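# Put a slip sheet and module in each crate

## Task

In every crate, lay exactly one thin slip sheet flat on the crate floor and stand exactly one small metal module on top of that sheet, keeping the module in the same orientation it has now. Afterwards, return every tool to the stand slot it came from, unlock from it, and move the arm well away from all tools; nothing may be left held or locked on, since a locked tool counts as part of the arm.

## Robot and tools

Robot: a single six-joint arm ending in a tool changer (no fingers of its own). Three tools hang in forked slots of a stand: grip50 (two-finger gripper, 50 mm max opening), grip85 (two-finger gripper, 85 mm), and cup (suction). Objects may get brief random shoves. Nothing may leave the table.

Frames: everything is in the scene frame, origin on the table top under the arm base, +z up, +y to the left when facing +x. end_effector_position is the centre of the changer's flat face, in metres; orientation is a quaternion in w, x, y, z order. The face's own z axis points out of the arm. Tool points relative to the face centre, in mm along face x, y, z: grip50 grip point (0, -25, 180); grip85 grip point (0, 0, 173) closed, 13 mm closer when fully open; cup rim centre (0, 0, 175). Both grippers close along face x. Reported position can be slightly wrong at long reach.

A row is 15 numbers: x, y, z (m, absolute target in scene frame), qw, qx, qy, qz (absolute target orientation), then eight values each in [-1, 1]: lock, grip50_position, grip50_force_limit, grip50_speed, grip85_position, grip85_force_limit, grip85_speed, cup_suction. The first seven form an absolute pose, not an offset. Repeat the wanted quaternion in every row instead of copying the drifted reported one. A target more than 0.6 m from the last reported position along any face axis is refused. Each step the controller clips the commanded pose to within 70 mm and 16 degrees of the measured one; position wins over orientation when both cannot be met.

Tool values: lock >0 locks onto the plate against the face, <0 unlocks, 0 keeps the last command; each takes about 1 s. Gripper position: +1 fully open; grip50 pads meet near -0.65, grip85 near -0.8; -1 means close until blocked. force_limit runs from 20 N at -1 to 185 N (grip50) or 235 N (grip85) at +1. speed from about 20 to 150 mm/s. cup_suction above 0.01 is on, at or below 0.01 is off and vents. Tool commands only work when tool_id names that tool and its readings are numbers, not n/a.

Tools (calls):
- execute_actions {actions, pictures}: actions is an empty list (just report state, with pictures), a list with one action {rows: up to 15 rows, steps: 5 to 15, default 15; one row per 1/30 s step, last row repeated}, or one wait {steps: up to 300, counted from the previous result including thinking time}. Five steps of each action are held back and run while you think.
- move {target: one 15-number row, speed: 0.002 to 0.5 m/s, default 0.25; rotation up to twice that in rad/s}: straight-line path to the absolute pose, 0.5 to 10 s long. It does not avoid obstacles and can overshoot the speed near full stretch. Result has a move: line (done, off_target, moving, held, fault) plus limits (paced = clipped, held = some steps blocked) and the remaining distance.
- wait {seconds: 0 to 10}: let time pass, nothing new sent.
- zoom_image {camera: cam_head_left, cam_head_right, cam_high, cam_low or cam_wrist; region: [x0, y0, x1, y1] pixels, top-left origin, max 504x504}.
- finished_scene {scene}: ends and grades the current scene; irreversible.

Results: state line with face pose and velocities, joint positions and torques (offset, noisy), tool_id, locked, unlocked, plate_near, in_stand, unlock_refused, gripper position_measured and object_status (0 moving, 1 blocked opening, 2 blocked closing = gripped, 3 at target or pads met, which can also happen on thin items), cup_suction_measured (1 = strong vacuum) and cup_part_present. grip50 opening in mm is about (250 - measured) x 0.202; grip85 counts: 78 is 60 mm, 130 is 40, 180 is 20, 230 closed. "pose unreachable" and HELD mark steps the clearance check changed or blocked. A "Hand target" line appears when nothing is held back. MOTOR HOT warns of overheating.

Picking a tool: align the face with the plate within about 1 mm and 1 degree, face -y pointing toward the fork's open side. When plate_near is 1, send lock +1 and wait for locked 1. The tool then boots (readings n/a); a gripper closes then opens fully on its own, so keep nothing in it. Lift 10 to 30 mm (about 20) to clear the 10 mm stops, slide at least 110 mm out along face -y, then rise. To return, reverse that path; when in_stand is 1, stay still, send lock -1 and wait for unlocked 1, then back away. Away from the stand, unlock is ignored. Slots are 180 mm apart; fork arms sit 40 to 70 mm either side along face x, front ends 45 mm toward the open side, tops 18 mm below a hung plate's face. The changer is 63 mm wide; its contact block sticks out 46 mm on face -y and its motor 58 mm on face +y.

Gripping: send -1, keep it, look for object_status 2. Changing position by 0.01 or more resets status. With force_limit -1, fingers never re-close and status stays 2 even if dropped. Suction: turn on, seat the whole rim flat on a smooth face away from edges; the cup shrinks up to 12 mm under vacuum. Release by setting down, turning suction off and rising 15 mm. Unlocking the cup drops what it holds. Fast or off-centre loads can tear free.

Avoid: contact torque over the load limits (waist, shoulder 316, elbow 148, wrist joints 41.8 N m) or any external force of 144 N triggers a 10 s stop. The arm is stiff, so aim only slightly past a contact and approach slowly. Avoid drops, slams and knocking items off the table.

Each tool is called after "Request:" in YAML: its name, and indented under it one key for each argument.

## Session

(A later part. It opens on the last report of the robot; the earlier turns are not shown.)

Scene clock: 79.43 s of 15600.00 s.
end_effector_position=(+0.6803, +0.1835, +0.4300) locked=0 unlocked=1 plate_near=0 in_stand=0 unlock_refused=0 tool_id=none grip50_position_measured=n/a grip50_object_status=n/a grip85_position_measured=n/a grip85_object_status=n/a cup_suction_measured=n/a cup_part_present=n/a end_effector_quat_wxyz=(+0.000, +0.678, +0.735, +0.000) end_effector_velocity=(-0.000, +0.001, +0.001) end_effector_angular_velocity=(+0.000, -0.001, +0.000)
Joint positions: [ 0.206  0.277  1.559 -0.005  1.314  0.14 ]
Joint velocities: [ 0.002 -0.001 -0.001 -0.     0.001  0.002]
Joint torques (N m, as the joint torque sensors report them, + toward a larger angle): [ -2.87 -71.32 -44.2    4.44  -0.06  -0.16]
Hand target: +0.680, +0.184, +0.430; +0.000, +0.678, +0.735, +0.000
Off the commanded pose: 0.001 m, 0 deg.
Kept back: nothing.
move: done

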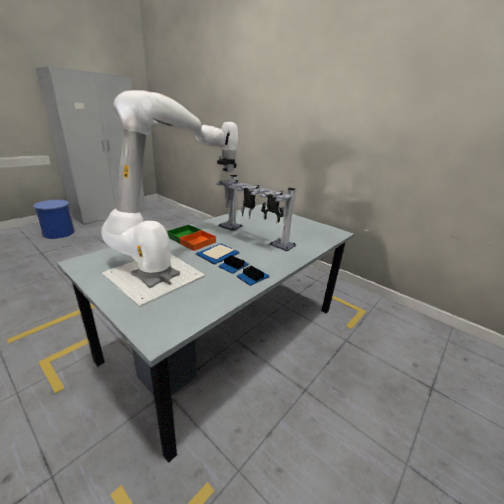

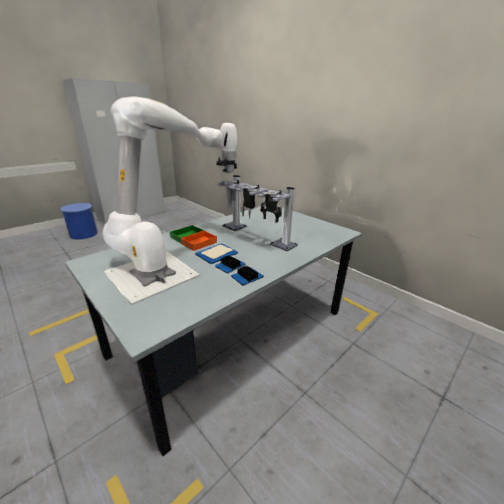

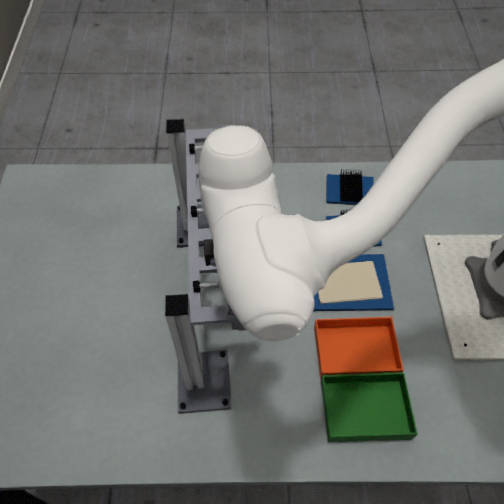

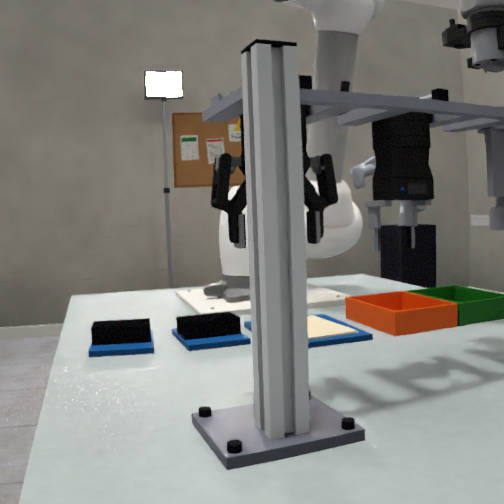

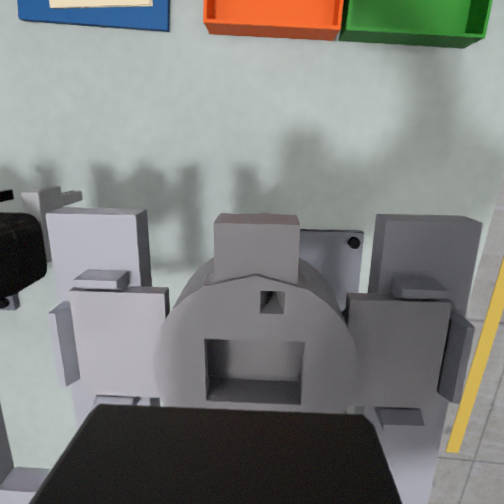

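Request:
move:
  target: [0.6803,0.1830,0.367,0,0.6782,0.7349,0,0,0,0,0,0,0,0,0]
  speed: 0.15

Request:
execute_actions:
  actions:
    - {"rows":[[0.6803,0.1830,0.3662,0,0.6782,0.7349,0,0,0,0,0,0,0,0,0],[0.6803,0.1830,0.3654,0,0.6782,0.7349,0,0,0,0,0,0,0,0,0],[0.6803,0.1830,0.3646,0,0.6782,0.7349,0,0,0,0,0,0,0,0,0],[0.6803,0.1830,0.364,0,0.6782,0.7349,0,0,0,0,0,0,0,0,0],[0.6803,0.1830,0.3635,0,0.6782,0.7349,0,0,0,0,0,0,0,0,0],[0.6803,0.1830,0.363,0,0.6782,0.7349,0,0,0,0,0,0,0,0,0],[0.6803,0.1830,0.3626,0,0.6782,0.7349,0,0,0,0,0,0,0,0,0]],"steps":12}

Request:
execute_actions:
  actions:
    - {"steps":8}
  pictures: false

Scene clock: 82.90 s of 15600.00 s.
end_effector_position=(+0.6802, +0.1830, +0.3671) locked=0 unlocked=1 plate_near=0 in_stand=0 unlock_refused=0 tool_id=none grip50_position_measured=n/a grip50_object_status=n/a grip85_position_measured=n/a grip85_object_status=n/a cup_suction_measured=n/a cup_part_present=n/a end_effector_quat_wxyz=(-0.000, +0.678, +0.735, +0.000) end_effector_velocity=(+0.000, +0.000, -0.001) end_effector_angular_velocity=(-0.000, -0.001, +0.000)
Joint positions: [ 0.205  0.307  1.636 -0.005  1.207  0.139]
Joint velocities: [ 0.     0.     0.001 -0.    -0.002  0.   ]
Joint torques (N m, as the joint torque sensors report them, + toward a larger angle): [ -3.77 -72.35 -42.75   4.41   0.06  -0.03]
Hand target: +0.680, +0.183, +0.367; -0.000, +0.678, +0.735, +0.000
Off the commanded pose: 0.000 m, 0 deg.
Kept back: nothing.
move: done

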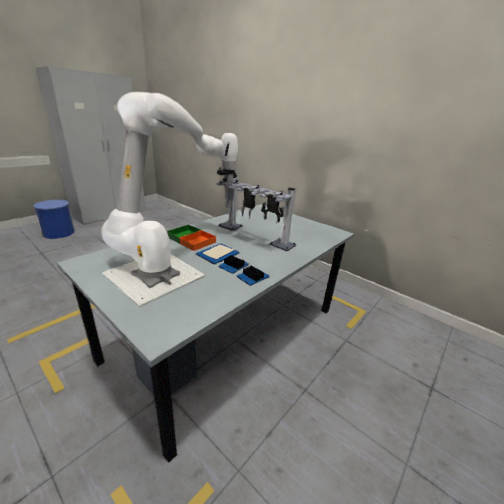

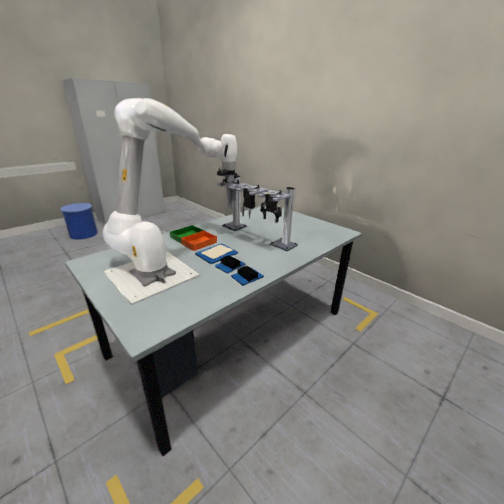

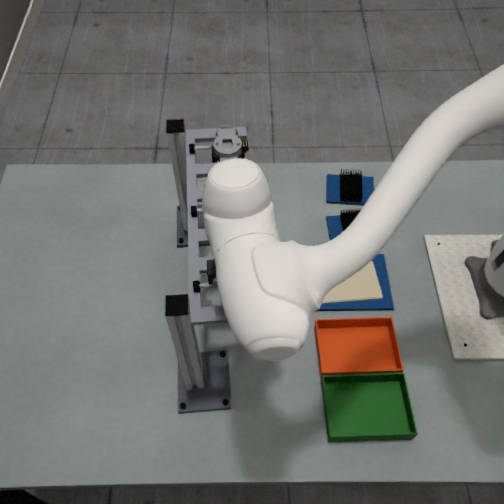

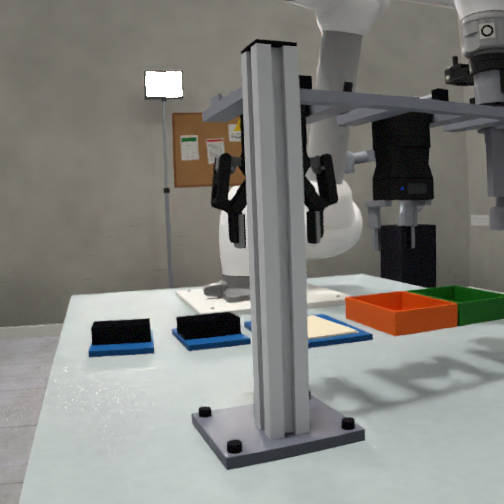

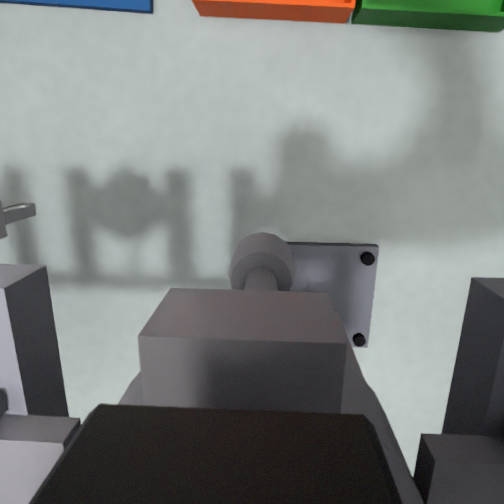

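Scene clock: 83.13 s of 15600.00 s.
end_effector_position=(+0.6803, +0.1830, +0.3639) locked=0 unlocked=1 plate_near=0 in_stand=1 unlock_refused=0 tool_id=none grip50_position_measured=n/a grip50_object_status=n/a grip85_position_measured=n/a grip85_object_status=n/a cup_suction_measured=n/a cup_part_present=n/a end_effector_quat_wxyz=(-0.000, +0.678, +0.735, -0.000) end_effector_velocity=(+0.000, +0.000, -0.015) end_effector_angular_velocity=(-0.000, +0.000, -0.001)
Joint positions: [ 0.205  0.309  1.639 -0.005  1.201  0.139]
Joint velocities: [-0.     0.009  0.017 -0.    -0.026  0.001]
Joint torques (N m, as the joint torque sensors report them, + toward a larger angle): [ -3.32 -74.2  -41.65   4.26   0.04  -0.01]
Steps of this call (steps 1 to 7: the first 7 steps of this action). Readings (end_effector_position | what the end effector reports):
1: (+0.6802, +0.1830, +0.3670) | locked=0 unlocked=1 plate_near=0 in_stand=0 unlock_refused=0 tool_id=none grip50_position_measured=n/a grip50_object_status=n/a grip85_position_measured=n/a grip85_object_status=n/a cup_suction_measured=n/a cup_part_present=n/a
2: (+0.6803, +0.1830, +0.3668) | locked=0 unlocked=1 plate_near=0 in_stand=0 unlock_refused=0 tool_id=none grip50_position_measured=n/a grip50_object_status=n/a grip85_position_measured=n/a grip85_object_status=n/a cup_suction_measured=n/a cup_part_present=n/a
4: (+0.6803, +0.1830, +0.3656) | locked=0 unlocked=1 plate_near=0 in_stand=0 unlock_refused=0 tool_id=none grip50_position_measured=n/a grip50_object_status=n/a grip85_position_measured=n/a grip85_object_status=n/a cup_suction_measured=n/a cup_part_present=n/a
7: the state above

Scene clock: 83.40 s of 15600.00 s.
end_effector_position=(+0.6803, +0.1830, +0.3626) locked=0 unlocked=1 plate_near=0 in_stand=1 unlock_refused=0 tool_id=none grip50_position_measured=n/a grip50_object_status=n/a grip85_position_measured=n/a grip85_object_status=n/a cup_suction_measured=n/a cup_part_present=n/a end_effector_quat_wxyz=(-0.000, +0.678, +0.735, +0.000) end_effector_velocity=(-0.001, -0.000, +0.000) end_effector_angular_velocity=(-0.001, +0.002, -0.000)
Joint positions: [ 0.205  0.31   1.641 -0.005  1.199  0.139]
Joint velocities: [-0.    -0.     0.001 -0.     0.001  0.   ]
Joint torques (N m, as the joint torque sensors report them, + toward a larger angle): [ -2.91 -72.94 -41.65   4.36  -0.13  -0.1 ]
Hand target: +0.680, +0.183, +0.363; -0.000, +0.678, +0.735, +0.000
Off the commanded pose: 0.000 m, 0 deg.
Kept back: nothing.
Steps of this call (steps 1 to 5: the last 5 steps of your previous action; steps 6 to 8: nothing new was sent). Readings (end_effector_position | what the end effector reports):
1: (+0.6803, +0.1830, +0.3634) | locked=0 unlocked=1 plate_near=0 in_stand=1 unlock_refused=0 tool_id=none grip50_position_measured=n/a grip50_object_status=n/a grip85_position_measured=n/a grip85_object_status=n/a cup_suction_measured=n/a cup_part_present=n/a
2: (+0.6803, +0.1830, +0.3631) | locked=0 unlocked=1 plate_near=0 in_stand=1 unlock_refused=0 tool_id=none grip50_position_measured=n/a grip50_object_status=n/a grip85_position_measured=n/a grip85_object_status=n/a cup_suction_measured=n/a cup_part_present=n/a
4: (+0.6803, +0.1830, +0.3628) | locked=0 unlocked=1 plate_near=0 in_stand=1 unlock_refused=0 tool_id=none grip50_position_measured=n/a grip50_object_status=n/a grip85_position_measured=n/a grip85_object_status=n/a cup_suction_measured=n/a cup_part_present=n/a
8: the state above

Request:
execute_actions:
  actions:
    - {"rows":[[0.6803,0.1830,0.3623,0,0.6782,0.7349,0,0,0,0,0,0,0,0,0],[0.6803,0.1830,0.362,0,0.6782,0.7349,0,0,0,0,0,0,0,0,0],[0.6803,0.1830,0.3617,0,0.6782,0.7349,0,0,0,0,0,0,0,0,0],[0.6803,0.1830,0.3614,0,0.6782,0.7349,0,0,0,0,0,0,0,0,0],[0.6803,0.1830,0.3612,0,0.6782,0.7349,0,0,0,0,0,0,0,0,0]],"steps":10}

Request:
execute_actions:
  actions:
    - {"steps":8}
  pictures: false

Scene clock: 85.07 s of 15600.00 s.
end_effector_position=(+0.6803, +0.1830, +0.3618) locked=0 unlocked=1 plate_near=0 in_stand=1 unlock_refused=0 tool_id=none grip50_position_measured=n/a grip50_object_status=n/a grip85_position_measured=n/a grip85_object_status=n/a cup_suction_measured=n/a cup_part_present=n/a end_effector_quat_wxyz=(-0.000, +0.678, +0.735, -0.000) end_effector_velocity=(-0.000, -0.000, -0.008) end_effector_angular_velocity=(-0.001, +0.002, +0.000)
Joint positions: [ 0.205  0.311  1.642 -0.005  1.198  0.139]
Joint velocities: [ 0.     0.005  0.008 -0.    -0.011 -0.   ]
Joint torques (N m, as the joint torque sensors report them, + toward a larger angle): [ -3.35 -72.84 -41.91   4.38  -0.04  -0.06]
Steps of this call (steps 1 to 45: nothing new was sent; steps 46 to 50: the first 5 steps of this action). Readings (end_effector_position | what the end effector reports):
46: (+0.6803, +0.1830, +0.3626) | locked=0 unlocked=1 plate_near=0 in_stand=1 unlock_refused=0 tool_id=none grip50_position_measured=n/a grip50_object_status=n/a grip85_position_measured=n/a grip85_object_status=n/a cup_suction_measured=n/a cup_part_present=n/a
47: (+0.6803, +0.1830, +0.3625) | locked=0 unlocked=1 plate_near=0 in_stand=1 unlock_refused=0 tool_id=none grip50_position_measured=n/a grip50_object_status=n/a grip85_position_measured=n/a grip85_object_status=n/a cup_suction_measured=n/a cup_part_present=n/a
49: (+0.6803, +0.1830, +0.3621) | locked=0 unlocked=1 plate_near=0 in_stand=1 unlock_refused=0 tool_id=none grip50_position_measured=n/a grip50_object_status=n/a grip85_position_measured=n/a grip85_object_status=n/a cup_suction_measured=n/a cup_part_present=n/a
50: the state above

Scene clock: 85.33 s of 15600.00 s.
end_effector_position=(+0.6803, +0.1830, +0.3612) locked=0 unlocked=1 plate_near=0 in_stand=1 unlock_refused=0 tool_id=none grip50_position_measured=n/a grip50_object_status=n/a grip85_position_measured=n/a grip85_object_status=n/a cup_suction_measured=n/a cup_part_present=n/a end_effector_quat_wxyz=(+0.000, +0.678, +0.735, +0.000) end_effector_velocity=(-0.000, -0.000, -0.000) end_effector_angular_velocity=(-0.000, +0.002, -0.000)
Joint positions: [ 0.205  0.311  1.642 -0.005  1.197  0.139]
Joint velocities: [-0.     0.     0.     0.     0.002 -0.   ]
Joint torques (N m, as the joint torque sensors report them, + toward a larger angle): [ -4.03 -72.58 -41.97   4.28   0.    -0.02]
Hand target: +0.680, +0.183, +0.361; -0.000, +0.678, +0.735, +0.000
Off the commanded pose: 0.000 m, 0 deg.
Kept back: nothing.
Steps of this call (steps 1 to 5: the last 5 steps of your previous action; steps 6 to 8: nothing new was sent). Readings (end_effector_position | what the end effector reports):
1: (+0.6803, +0.1830, +0.3616) | locked=0 unlocked=1 plate_near=0 in_stand=1 unlock_refused=0 tool_id=none grip50_position_measured=n/a grip50_object_status=n/a grip85_position_measured=n/a grip85_object_status=n/a cup_suction_measured=n/a cup_part_present=n/a
2: (+0.6803, +0.1830, +0.3614) | locked=0 unlocked=1 plate_near=0 in_stand=1 unlock_refused=0 tool_id=none grip50_position_measured=n/a grip50_object_status=n/a grip85_position_measured=n/a grip85_object_status=n/a cup_suction_measured=n/a cup_part_present=n/a
4: (+0.6803, +0.1830, +0.3613) | locked=0 unlocked=1 plate_near=0 in_stand=1 unlock_refused=0 tool_id=none grip50_position_measured=n/a grip50_object_status=n/a grip85_position_measured=n/a grip85_object_status=n/a cup_suction_measured=n/a cup_part_present=n/a
8: the state above

No force. Continue down a bit.

Request:
execute_actions:
  actions:
    - {"rows":[[0.6803,0.1830,0.3610,0,0.6782,0.7349,0,0,0,0,0,0,0,0,0],[0.6803,0.1830,0.3608,0,0.6782,0.7349,0,0,0,0,0,0,0,0,0],[0.6803,0.1830,0.3606,0,0.6782,0.7349,0,0,0,0,0,0,0,0,0]],"steps":8}

Request:
execute_actions:
  actions:
    - {"steps":8}
  pictures: false

Scene clock: 85.63 s of 15600.00 s.
end_effector_position=(+0.6803, +0.1830, +0.3610) locked=0 unlocked=1 plate_near=1 in_stand=1 unlock_refused=0 tool_id=none grip50_position_measured=n/a grip50_object_status=n/a grip85_position_measured=n/a grip85_object_status=n/a cup_suction_measured=n/a cup_part_present=n/a end_effector_quat_wxyz=(+0.000, +0.678, +0.735, +0.000) end_effector_velocity=(+0.001, +0.000, -0.004) end_effector_angular_velocity=(+0.000, -0.000, -0.001)
Joint positions: [ 0.205  0.311  1.643 -0.005  1.196  0.139]
Joint velocities: [-0.     0.004  0.004  0.    -0.007  0.001]
Joint torques (N m, as the joint torque sensors report them, + toward a larger angle): [ -2.18 -72.26 -41.85   4.28   0.41   0.05]
Steps of this call (steps 1 to 6: nothing new was sent; steps 7 to 9: the first 3 steps of this action). Readings (end_effector_position | what the end effector reports):
7: (+0.6803, +0.1830, +0.3612) | locked=0 unlocked=1 plate_near=0 in_stand=1 unlock_refused=0 tool_id=none grip50_position_measured=n/a grip50_object_status=n/a grip85_position_measured=n/a grip85_object_status=n/a cup_suction_measured=n/a cup_part_present=n/a
8: (+0.6803, +0.1830, +0.3611) | locked=0 unlocked=1 plate_near=1 in_stand=1 unlock_refused=0 tool_id=none grip50_position_measured=n/a grip50_object_status=n/a grip85_position_measured=n/a grip85_object_status=n/a cup_suction_measured=n/a cup_part_present=n/a
9: the state above

Scene clock: 85.90 s of 15600.00 s.
end_effector_position=(+0.6803, +0.1830, +0.3606) locked=0 unlocked=1 plate_near=1 in_stand=1 unlock_refused=0 tool_id=none grip50_position_measured=n/a grip50_object_status=n/a grip85_position_measured=n/a grip85_object_status=n/a cup_suction_measured=n/a cup_part_present=n/a end_effector_quat_wxyz=(+0.000, +0.678, +0.735, +0.000) end_effector_velocity=(+0.000, +0.000, -0.000) end_effector_angular_velocity=(-0.000, +0.000, +0.000)
Joint positions: [ 0.205  0.311  1.643 -0.005  1.196  0.139]
Joint velocities: [ 0.  0.  0. -0. -0. -0.]
Joint torques (N m, as the joint torque sensors report them, + toward a larger angle): [ -2.53 -72.13 -41.12   4.46   0.34   0.09]
Hand target: +0.680, +0.183, +0.361; -0.000, +0.678, +0.735, +0.000
Off the commanded pose: 0.000 m, 0 deg.
Kept back: nothing.
Steps of this call (steps 1 to 5: the last 5 steps of your previous action; steps 6 to 8: nothing new was sent). Readings (end_effector_position | what the end effector reports):
1: (+0.6803, +0.1830, +0.3609) | locked=0 unlocked=1 plate_near=1 in_stand=1 unlock_refused=0 tool_id=none grip50_position_measured=n/a grip50_object_status=n/a grip85_position_measured=n/a grip85_object_status=n/a cup_suction_measured=n/a cup_part_present=n/a
2: (+0.6803, +0.1830, +0.3608) | locked=0 unlocked=1 plate_near=1 in_stand=1 unlock_refused=0 tool_id=none grip50_position_measured=n/a grip50_object_status=n/a grip85_position_measured=n/a grip85_object_status=n/a cup_suction_measured=n/a cup_part_present=n/a
4: (+0.6803, +0.1830, +0.3607) | locked=0 unlocked=1 plate_near=1 in_stand=1 unlock_refused=0 tool_id=none grip50_position_measured=n/a grip50_object_status=n/a grip85_position_measured=n/a grip85_object_status=n/a cup_suction_measured=n/a cup_part_present=n/a
8: the state above

Request:
execute_actions:
  actions:
    - {"rows":[[0.6803,0.1830,0.3607,0,0.6782,0.7349,0,1,0,0,0,0,0,0,0]],"steps":15}

Request:
execute_actions:
  actions:
    - {"steps":22}
  pictures: false

Scene clock: 86.37 s of 15600.00 s.
end_effector_position=(+0.6803, +0.1830, +0.3606) locked=0 unlocked=0 plate_near=1 in_stand=1 unlock_refused=0 tool_id=none grip50_position_measured=n/a grip50_object_status=n/a grip85_position_measured=n/a grip85_object_status=n/a cup_suction_measured=n/a cup_part_present=n/a end_effector_quat_wxyz=(+0.000, +0.678, +0.735, +0.000) end_effector_velocity=(+0.000, +0.000, +0.000) end_effector_angular_velocity=(+0.000, -0.002, -0.000)
Joint positions: [ 0.205  0.311  1.643 -0.005  1.196  0.139]
Joint velocities: [-0.    -0.    -0.    -0.    -0.001  0.   ]
Joint torques (N m, as the joint torque sensors report them, + toward a larger angle): [ -2.74 -72.18 -41.93   4.42   0.09  -0.01]
Steps of this call (steps 1 to 4: nothing new was sent; steps 5 to 14: the first 10 steps of this action). Readings (end_effector_position | what the end effector reports):
5: (+0.6803, +0.1830, +0.3606) | locked=0 unlocked=0 plate_near=1 in_stand=1 unlock_refused=0 tool_id=none grip50_position_measured=n/a grip50_object_status=n/a grip85_position_measured=n/a grip85_object_status=n/a cup_suction_measured=n/a cup_part_present=n/a
6: (+0.6803, +0.1830, +0.3606) | locked=0 unlocked=0 plate_near=1 in_stand=1 unlock_refused=0 tool_id=none grip50_position_measured=n/a grip50_object_status=n/a grip85_position_measured=n/a grip85_object_status=n/a cup_suction_measured=n/a cup_part_present=n/a
8: (+0.6803, +0.1830, +0.3606) | locked=0 unlocked=0 plate_near=1 in_stand=1 unlock_refused=0 tool_id=none grip50_position_measured=n/a grip50_object_status=n/a grip85_position_measured=n/a grip85_object_status=n/a cup_suction_measured=n/a cup_part_present=n/a
12: (+0.6803, +0.1830, +0.3606) | locked=0 unlocked=0 plate_near=1 in_stand=1 unlock_refused=0 tool_id=none grip50_position_measured=n/a grip50_object_status=n/a grip85_position_measured=n/a grip85_object_status=n/a cup_suction_measured=n/a cup_part_present=n/a
14: the state above

Scene clock: 87.10 s of 15600.00 s.
end_effector_position=(+0.6803, +0.1830, +0.3607) locked=1 unlocked=0 plate_near=1 in_stand=1 unlock_refused=0 tool_id=cup grip50_position_measured=n/a grip50_object_status=n/a grip85_position_measured=n/a grip85_object_status=n/a cup_suction_measured=n/a cup_part_present=n/a end_effector_quat_wxyz=(-0.000, +0.678, +0.735, -0.000) end_effector_velocity=(-0.000, +0.000, +0.000) end_effector_angular_velocity=(-0.000, +0.000, +0.000)
Joint positions: [ 0.205  0.311  1.643 -0.005  1.196  0.139]
Joint velocities: [ 0. -0.  0. -0.  0. -0.]
Joint torques (N m, as the joint torque sensors report them, + toward a larger angle): [ -2.85 -77.62 -45.91   4.36  -0.07  -0.04]
Hand target: +0.680, +0.183, +0.361; +0.000, +0.678, +0.735, +0.000
Off the commanded pose: 0.000 m, 0 deg.
Kept back: nothing.
Steps of this call (steps 1 to 5: the last 5 steps of your previous action; steps 6 to 22: nothing new was sent). Readings (end_effector_position | what the end effector reports):
1: (+0.6803, +0.1830, +0.3606) | locked=0 unlocked=0 plate_near=1 in_stand=1 unlock_refused=0 tool_id=none grip50_position_measured=n/a grip50_object_status=n/a grip85_position_measured=n/a grip85_object_status=n/a cup_suction_measured=n/a cup_part_present=n/a
2: (+0.6803, +0.1830, +0.3606) | locked=0 unlocked=0 plate_near=1 in_stand=1 unlock_refused=0 tool_id=none grip50_position_measured=n/a grip50_object_status=n/a grip85_position_measured=n/a grip85_object_status=n/a cup_suction_measured=n/a cup_part_present=n/a
4: (+0.6803, +0.1830, +0.3607) | locked=0 unlocked=0 plate_near=1 in_stand=1 unlock_refused=0 tool_id=none grip50_position_measured=n/a grip50_object_status=n/a grip85_position_measured=n/a grip85_object_status=n/a cup_suction_measured=n/a cup_part_present=n/a
8: (+0.6803, +0.1830, +0.3607) | locked=0 unlocked=0 plate_near=1 in_stand=1 unlock_refused=0 tool_id=none grip50_position_measured=n/a grip50_object_status=n/a grip85_position_measured=n/a grip85_object_status=n/a cup_suction_measured=n/a cup_part_present=n/a
22: the state above

Request:
move:
  target: [0.6803,0.1830,0.3807,0,0.6782,0.7349,0,0,0,0,0,0,0,0,0]
  speed: 0.08

Request:
move:
  target: [0.5557,0.1730,0.3807,0,0.6782,0.7349,0,0,0,0,0,0,0,0,0]
  speed: 0.25

Request:
move:
  target: [0.39,0.03,0.31,0,0,1,0,0,0,0,0,0,0,0,0]
  speed: 0.4

Scene clock: 88.33 s of 15600.00 s.
end_effector_position=(+0.6803, +0.1830, +0.3806) locked=1 unlocked=0 plate_near=1 in_stand=0 unlock_refused=0 tool_id=cup grip50_position_measured=n/a grip50_object_status=n/a grip85_position_measured=n/a grip85_object_status=n/a cup_suction_measured=0.00 cup_part_present=0 end_effector_quat_wxyz=(+0.000, +0.678, +0.735, -0.000) end_effector_velocity=(-0.000, -0.000, +0.002) end_effector_angular_velocity=(+0.000, -0.000, +0.000)
Joint positions: [ 0.205  0.3    1.62  -0.005  1.23   0.139]
Joint velocities: [ 0.    -0.001 -0.001 -0.     0.002 -0.   ]
Joint torques (N m, as the joint torque sensors report them, + toward a larger angle): [ -3.18 -77.87 -46.22   4.34  -0.16  -0.16]
Hand target: +0.680, +0.183, +0.381; +0.000, +0.678, +0.735, -0.000
Off the commanded pose: 0.000 m, 0 deg.
Kept back: nothing.
move: done

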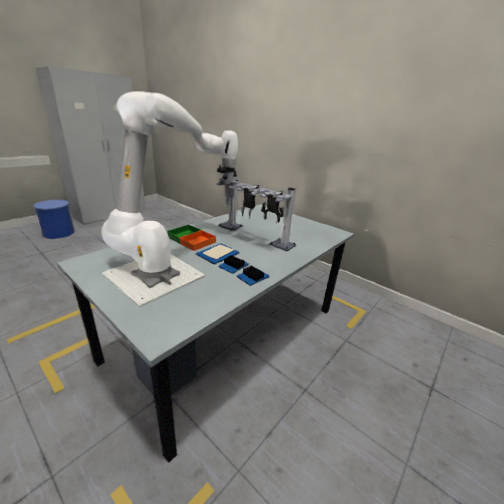

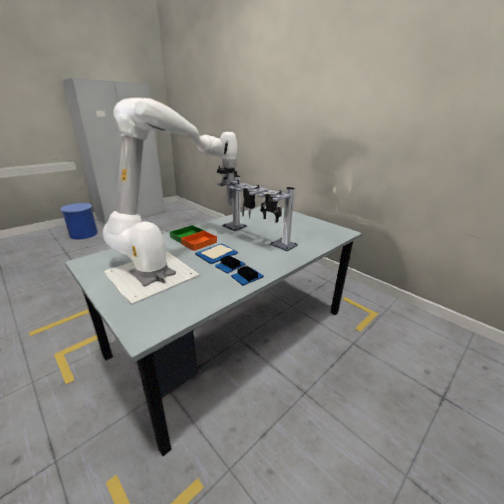

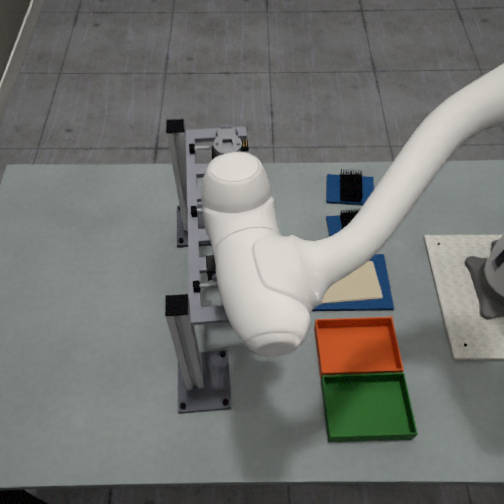

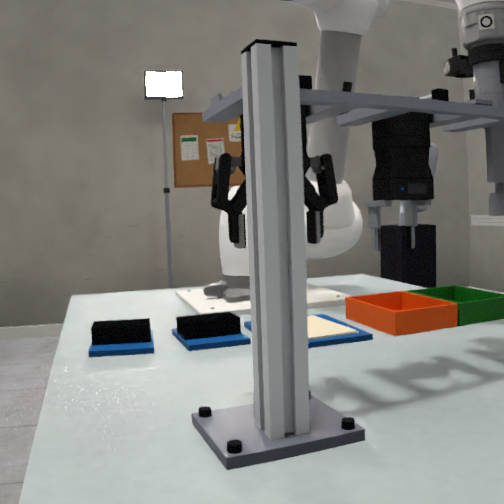

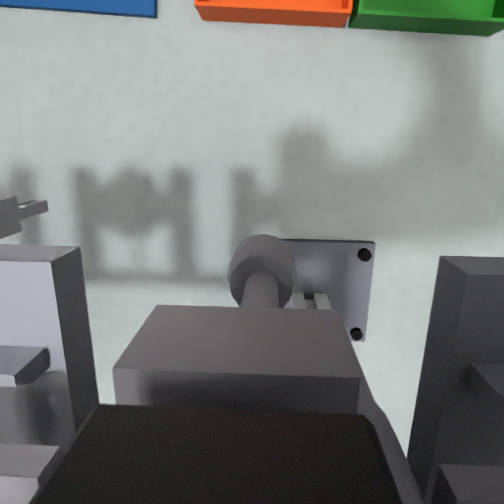

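Scene clock: 89.33 s of 15600.00 s.
end_effector_position=(+0.5558, +0.1732, +0.3809) locked=1 unlocked=0 plate_near=1 in_stand=0 unlock_refused=0 tool_id=cup grip50_position_measured=n/a grip50_object_status=n/a grip85_position_measured=n/a grip85_object_status=n/a cup_suction_measured=0.00 cup_part_present=0 end_effector_quat_wxyz=(-0.000, +0.678, +0.735, +0.000) end_effector_velocity=(-0.001, -0.000, -0.000) end_effector_angular_velocity=(-0.000, +0.001, +0.000)
Joint positions: [ 0.234  0.112  1.851 -0.005  1.187  0.169]
Joint velocities: [ 0.    -0.001  0.001 -0.    -0.     0.   ]
Joint torques (N m, as the joint torque sensors report them, + toward a larger angle): [ -3.5  -54.47 -45.36   4.32  -0.06   0.05]
Hand target: +0.556, +0.173, +0.381; -0.000, +0.678, +0.735, +0.000
Off the commanded pose: 0.000 m, 0 deg.
Kept back: nothing.
move: done

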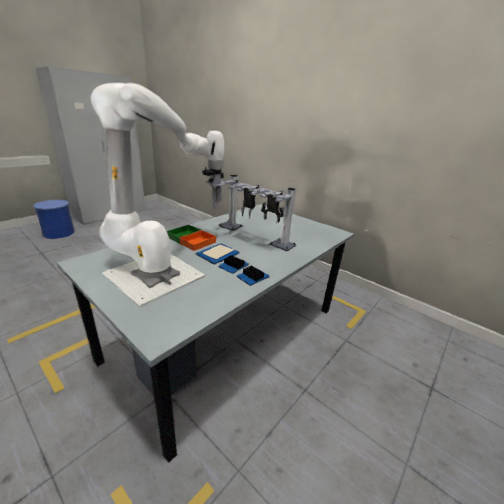

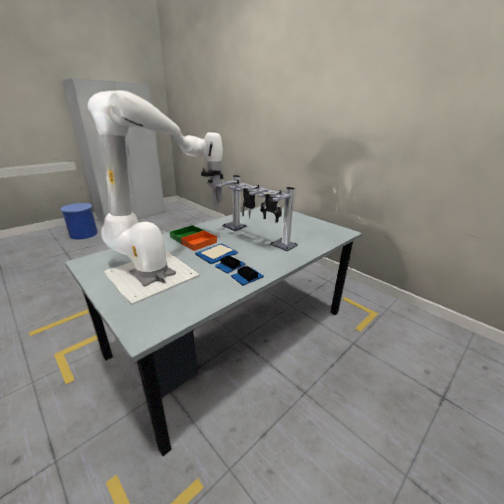

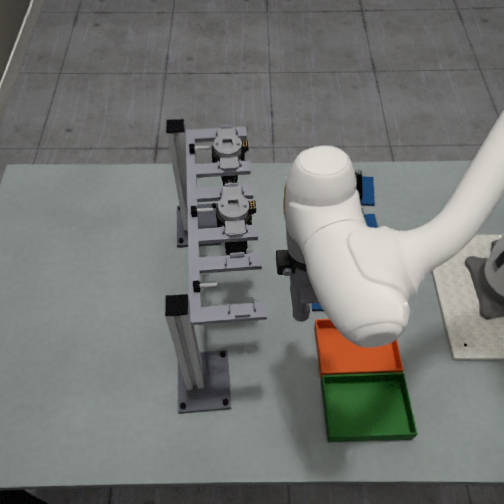

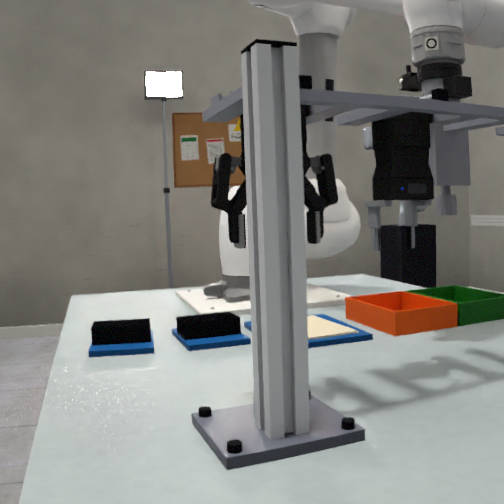

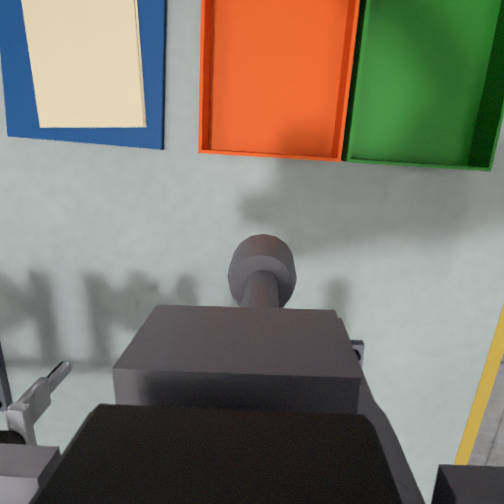

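Scene clock: 91.70 s of 15600.00 s.
end_effector_position=(+0.3897, +0.0300, +0.3103) locked=1 unlocked=0 plate_near=1 in_stand=0 unlock_refused=0 tool_id=cup grip50_position_measured=n/a grip50_object_status=n/a grip85_position_measured=n/a grip85_object_status=n/a cup_suction_measured=0.00 cup_part_present=0 end_effector_quat_wxyz=(-0.000, +0.000, +1.000, -0.000) end_effector_velocity=(-0.000, -0.000, -0.001) end_effector_angular_velocity=(+0.002, +0.000, +0.004)
Joint positions: [-0.016 -0.147  2.242 -0.008  1.055 -1.57 ]
Joint velocities: [-0.002  0.     0.001  0.002 -0.001 -0.008]
Joint torques (N m, as the joint torque sensors report them, + toward a larger angle): [ -2.34 -24.6  -43.59   4.36  -0.07  -0.14]
Hand target: +0.390, +0.030, +0.310; -0.000, -0.000, +1.000, -0.000
Off the commanded pose: 0.000 m, 0 deg.
Kept back: nothing.
move: done

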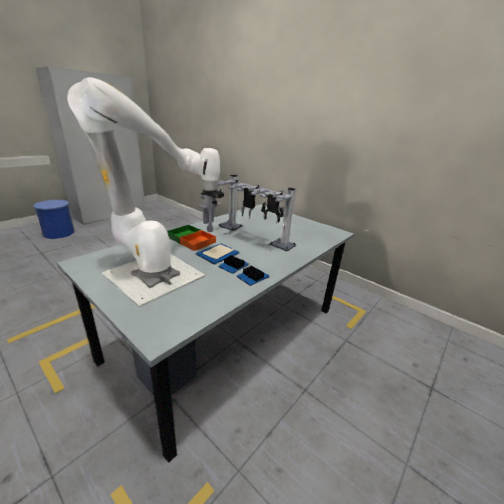

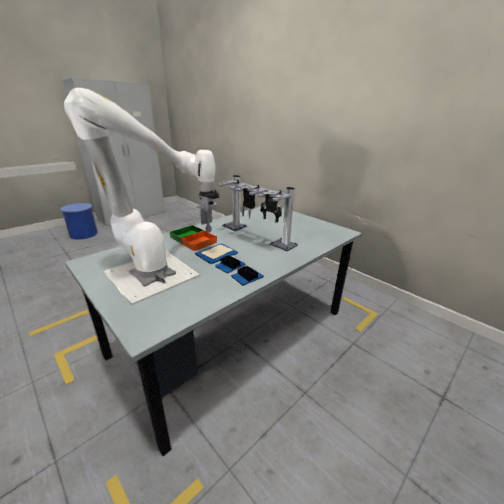

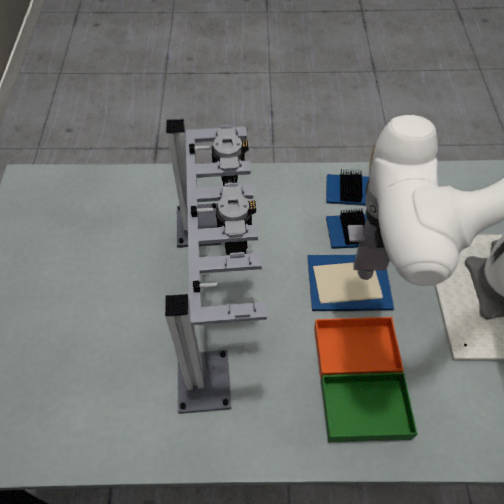

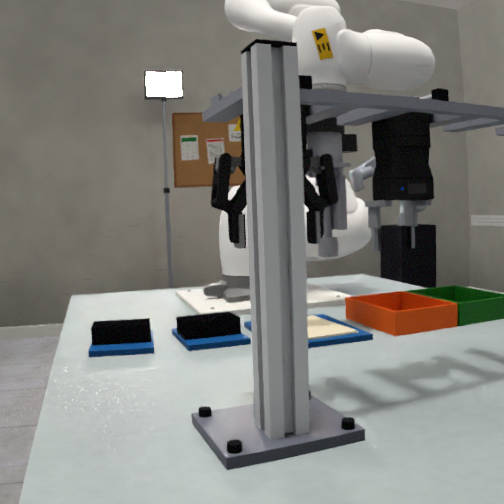

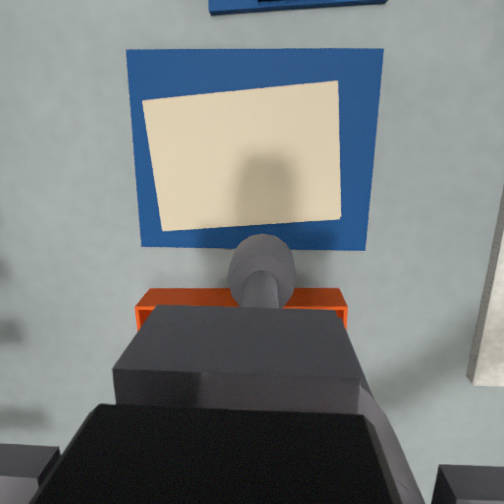

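Request:
zoom_image:
  camera: "cam_wrist"
  region: [110, 30, 400, 260]

Region (110, 30, 400, 260) of cam_wrist's 504x504 image, scaled by 1.738, with more detail than that image has; it fills the top 400 rows of this view, and the rest is white.

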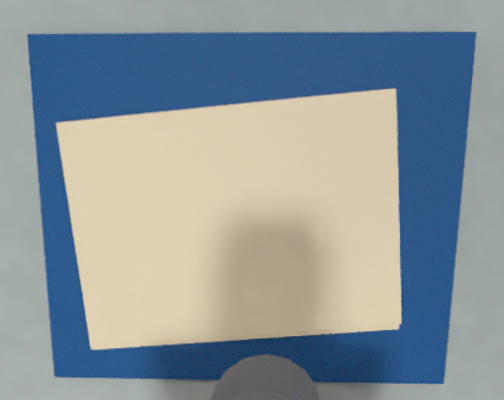

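Request:
move:
  target: [0.4074,-0.0157,0.22,0,-0.0584,0.9983,0,0,0,0,0,0,0,0,0]
  speed: 0.25

Request:
move:
  target: [0.4074,-0.0157,0.196,0,-0.0584,0.9983,0,0,0,0,0,0,0,0,1]
  speed: 0.08

Request:
execute_actions:
  actions:
    - {"rows":[[0.4074,-0.0157,0.1955,0,-0.0584,0.9983,0,0,0,0,0,0,0,0,1],[0.4074,-0.0157,0.195,0,-0.0584,0.9983,0,0,0,0,0,0,0,0,1],[0.4074,-0.0157,0.1945,0,-0.0584,0.9983,0,0,0,0,0,0,0,0,1],[0.4074,-0.0157,0.194,0,-0.0584,0.9983,0,0,0,0,0,0,0,0,1],[0.4074,-0.0157,0.1935,0,-0.0584,0.9983,0,0,0,0,0,0,0,0,1],[0.4074,-0.0157,0.193,0,-0.0584,0.9983,0,0,0,0,0,0,0,0,1],[0.4074,-0.0157,0.1925,0,-0.0584,0.9983,0,0,0,0,0,0,0,0,1],[0.4074,-0.0157,0.192,0,-0.0584,0.9983,0,0,0,0,0,0,0,0,1]],"steps":13}

Request:
execute_actions:
  actions:
    - {"steps":8}
  pictures: false

Scene clock: 93.77 s of 15600.00 s.
end_effector_position=(+0.4072, -0.0157, +0.2200) locked=1 unlocked=0 plate_near=1 in_stand=0 unlock_refused=0 tool_id=cup grip50_position_measured=n/a grip50_object_status=n/a grip85_position_measured=n/a grip85_object_status=n/a cup_suction_measured=0.00 cup_part_present=0 end_effector_quat_wxyz=(-0.000, -0.058, +0.998, +0.000) end_effector_velocity=(+0.000, -0.001, -0.001) end_effector_angular_velocity=(+0.001, +0.000, +0.002)
Joint positions: [-0.129 -0.007  2.317 -0.01   0.839 -1.798]
Joint velocities: [-0.002  0.002  0.001  0.001 -0.002 -0.004]
Joint torques (N m, as the joint torque sensors report them, + toward a larger angle): [ -3.02 -34.42 -37.     3.12  -0.06  -0.16]
Hand target: +0.407, -0.016, +0.220; -0.000, -0.059, +0.998, +0.000
Off the commanded pose: 0.000 m, 0 deg.
Kept back: nothing.
move: done

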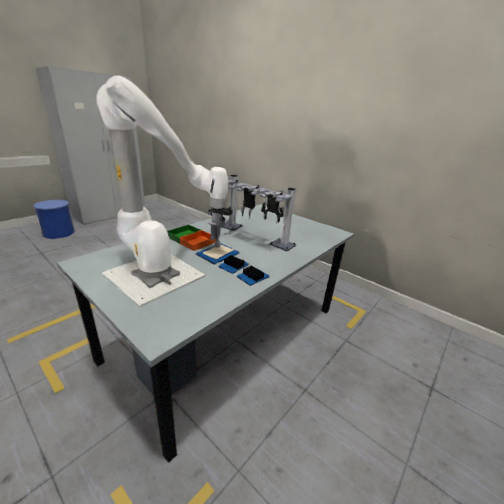

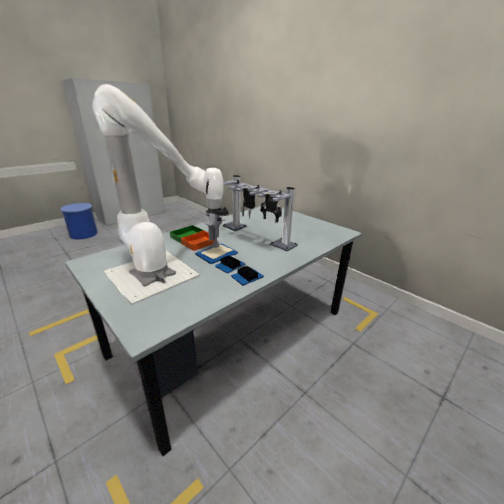

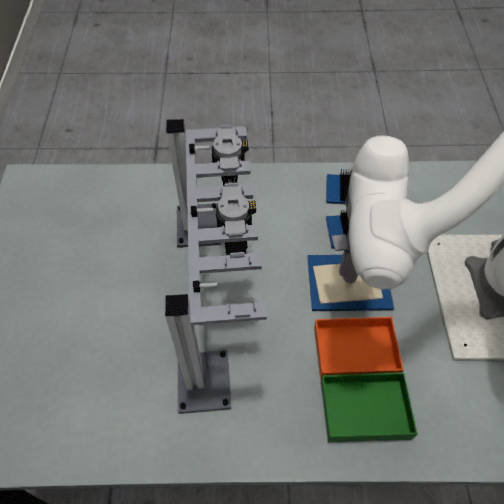

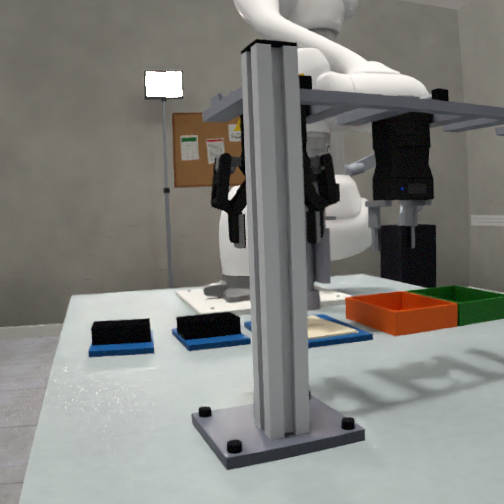

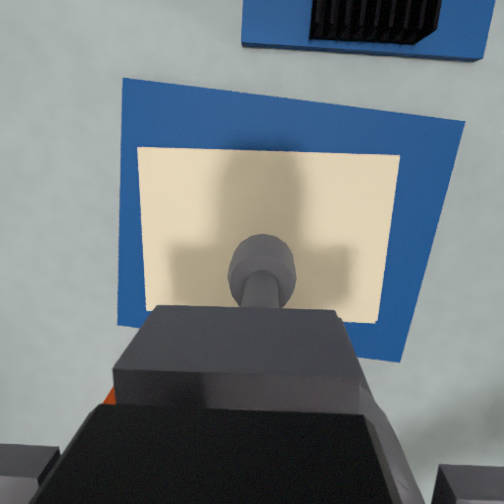

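Scene clock: 94.53 s of 15600.00 s.
end_effector_position=(+0.4074, -0.0157, +0.1961) locked=1 unlocked=0 plate_near=1 in_stand=0 unlock_refused=0 tool_id=cup grip50_position_measured=n/a grip50_object_status=n/a grip85_position_measured=n/a grip85_object_status=n/a cup_suction_measured=0.00 cup_part_present=0 end_effector_quat_wxyz=(+0.000, -0.058, +0.998, +0.000) end_effector_velocity=(+0.000, -0.000, -0.001) end_effector_angular_velocity=(-0.000, -0.002, +0.000)
Joint positions: [-0.129  0.03   2.339 -0.01   0.78  -1.797]
Joint velocities: [ 0.     0.     0.001 -0.    -0.004 -0.   ]
Joint torques (N m, as the joint torque sensors report them, + toward a larger angle): [ -3.18 -37.2  -34.67   3.44  -0.19   0.02]
Hand target: +0.407, -0.016, +0.196; +0.000, -0.058, +0.998, +0.000
Off the commanded pose: 0.000 m, 0 deg.
Kept back: nothing.
move: done

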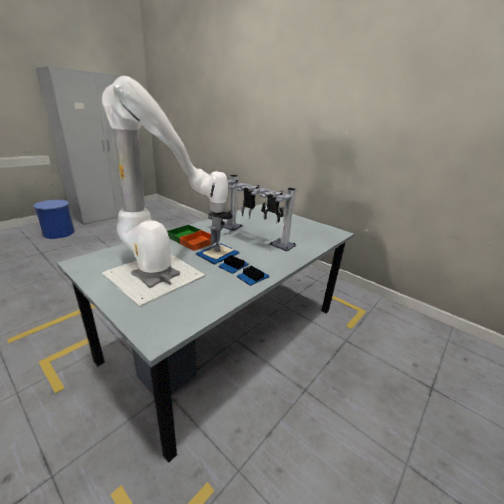

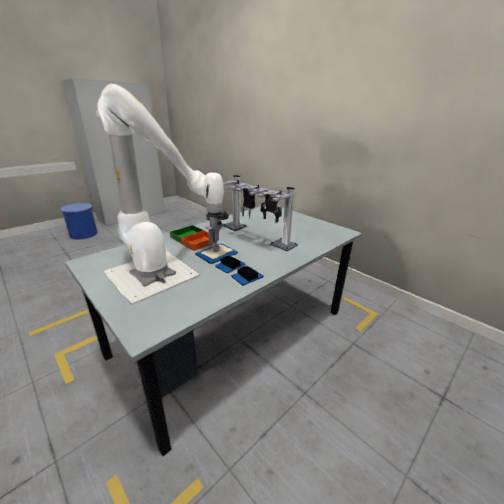

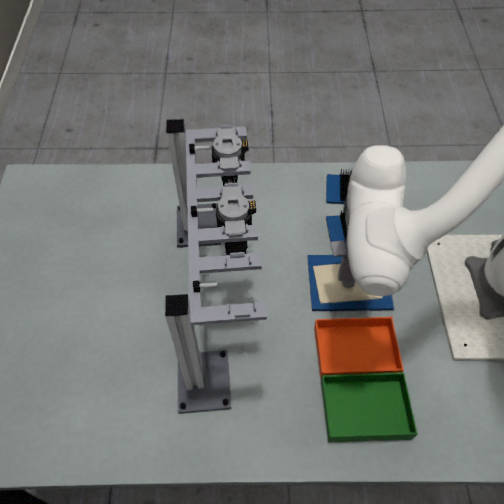

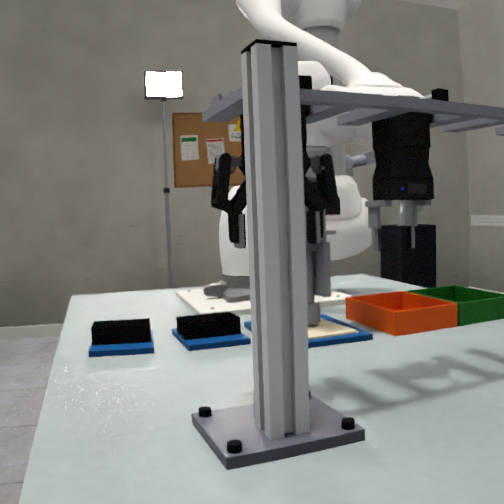

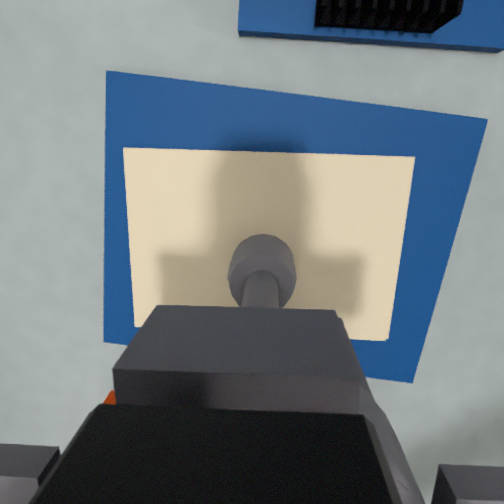

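Scene clock: 94.80 s of 15600.00 s.
end_effector_position=(+0.4074, -0.0157, +0.1933) locked=1 unlocked=0 plate_near=1 in_stand=0 unlock_refused=0 tool_id=cup grip50_position_measured=n/a grip50_object_status=n/a grip85_position_measured=n/a grip85_object_status=n/a cup_suction_measured=0.00 cup_part_present=0 end_effector_quat_wxyz=(-0.000, -0.058, +0.998, +0.000) end_effector_velocity=(-0.000, +0.000, -0.014) end_effector_angular_velocity=(+0.000, +0.002, +0.000)
Joint positions: [-0.129  0.034  2.341 -0.01   0.773 -1.797]
Joint velocities: [ 0.     0.023  0.013 -0.    -0.034  0.   ]
Joint torques (N m, as the joint torque sensors report them, + toward a larger angle): [ -4.03 -38.2  -34.27   3.14   0.04  -0.08]
Steps of this call (steps 1 to 8: the first 8 steps of this action). Readings (end_effector_position | what the end effector reports):
1: (+0.4074, -0.0157, +0.1960) | locked=1 unlocked=0 plate_near=1 in_stand=0 unlock_refused=0 tool_id=cup grip50_position_measured=n/a grip50_object_status=n/a grip85_position_measured=n/a grip85_object_status=n/a cup_suction_measured=0.00 cup_part_present=0
2: (+0.4074, -0.0157, +0.1958) | locked=1 unlocked=0 plate_near=1 in_stand=0 unlock_refused=0 tool_id=cup grip50_position_measured=n/a grip50_object_status=n/a grip85_position_measured=n/a grip85_object_status=n/a cup_suction_measured=0.00 cup_part_present=0
4: (+0.4074, -0.0157, +0.1951) | locked=1 unlocked=0 plate_near=1 in_stand=0 unlock_refused=0 tool_id=cup grip50_position_measured=n/a grip50_object_status=n/a grip85_position_measured=n/a grip85_object_status=n/a cup_suction_measured=0.00 cup_part_present=0
8: the state above

Scene clock: 95.07 s of 15600.00 s.
end_effector_position=(+0.4074, -0.0157, +0.1920) locked=1 unlocked=0 plate_near=1 in_stand=0 unlock_refused=0 tool_id=cup grip50_position_measured=n/a grip50_object_status=n/a grip85_position_measured=n/a grip85_object_status=n/a cup_suction_measured=0.00 cup_part_present=0 end_effector_quat_wxyz=(+0.000, -0.058, +0.998, +0.000) end_effector_velocity=(+0.000, -0.000, -0.001) end_effector_angular_velocity=(-0.000, +0.001, -0.000)
Joint positions: [-0.129  0.036  2.342 -0.01   0.77  -1.797]
Joint velocities: [-0.     0.003  0.001 -0.    -0.002  0.   ]
Joint torques (N m, as the joint torque sensors report them, + toward a larger angle): [ -3.01 -35.96 -34.67   3.31  -0.31  -0.1 ]
Hand target: +0.407, -0.016, +0.192; +0.000, -0.058, +0.998, +0.000
Off the commanded pose: 0.000 m, 0 deg.
Kept back: nothing.
Steps of this call (steps 1 to 5: the last 5 steps of your previous action; steps 6 to 8: nothing new was sent). Readings (end_effector_position | what the end effector reports):
1: (+0.4074, -0.0157, +0.1928) | locked=1 unlocked=0 plate_near=1 in_stand=0 unlock_refused=0 tool_id=cup grip50_position_measured=n/a grip50_object_status=n/a grip85_position_measured=n/a grip85_object_status=n/a cup_suction_measured=0.00 cup_part_present=0
2: (+0.4074, -0.0157, +0.1925) | locked=1 unlocked=0 plate_near=1 in_stand=0 unlock_refused=0 tool_id=cup grip50_position_measured=n/a grip50_object_status=n/a grip85_position_measured=n/a grip85_object_status=n/a cup_suction_measured=0.00 cup_part_present=0
4: (+0.4074, -0.0157, +0.1922) | locked=1 unlocked=0 plate_near=1 in_stand=0 unlock_refused=0 tool_id=cup grip50_position_measured=n/a grip50_object_status=n/a grip85_position_measured=n/a grip85_object_status=n/a cup_suction_measured=0.00 cup_part_present=0
8: the state above


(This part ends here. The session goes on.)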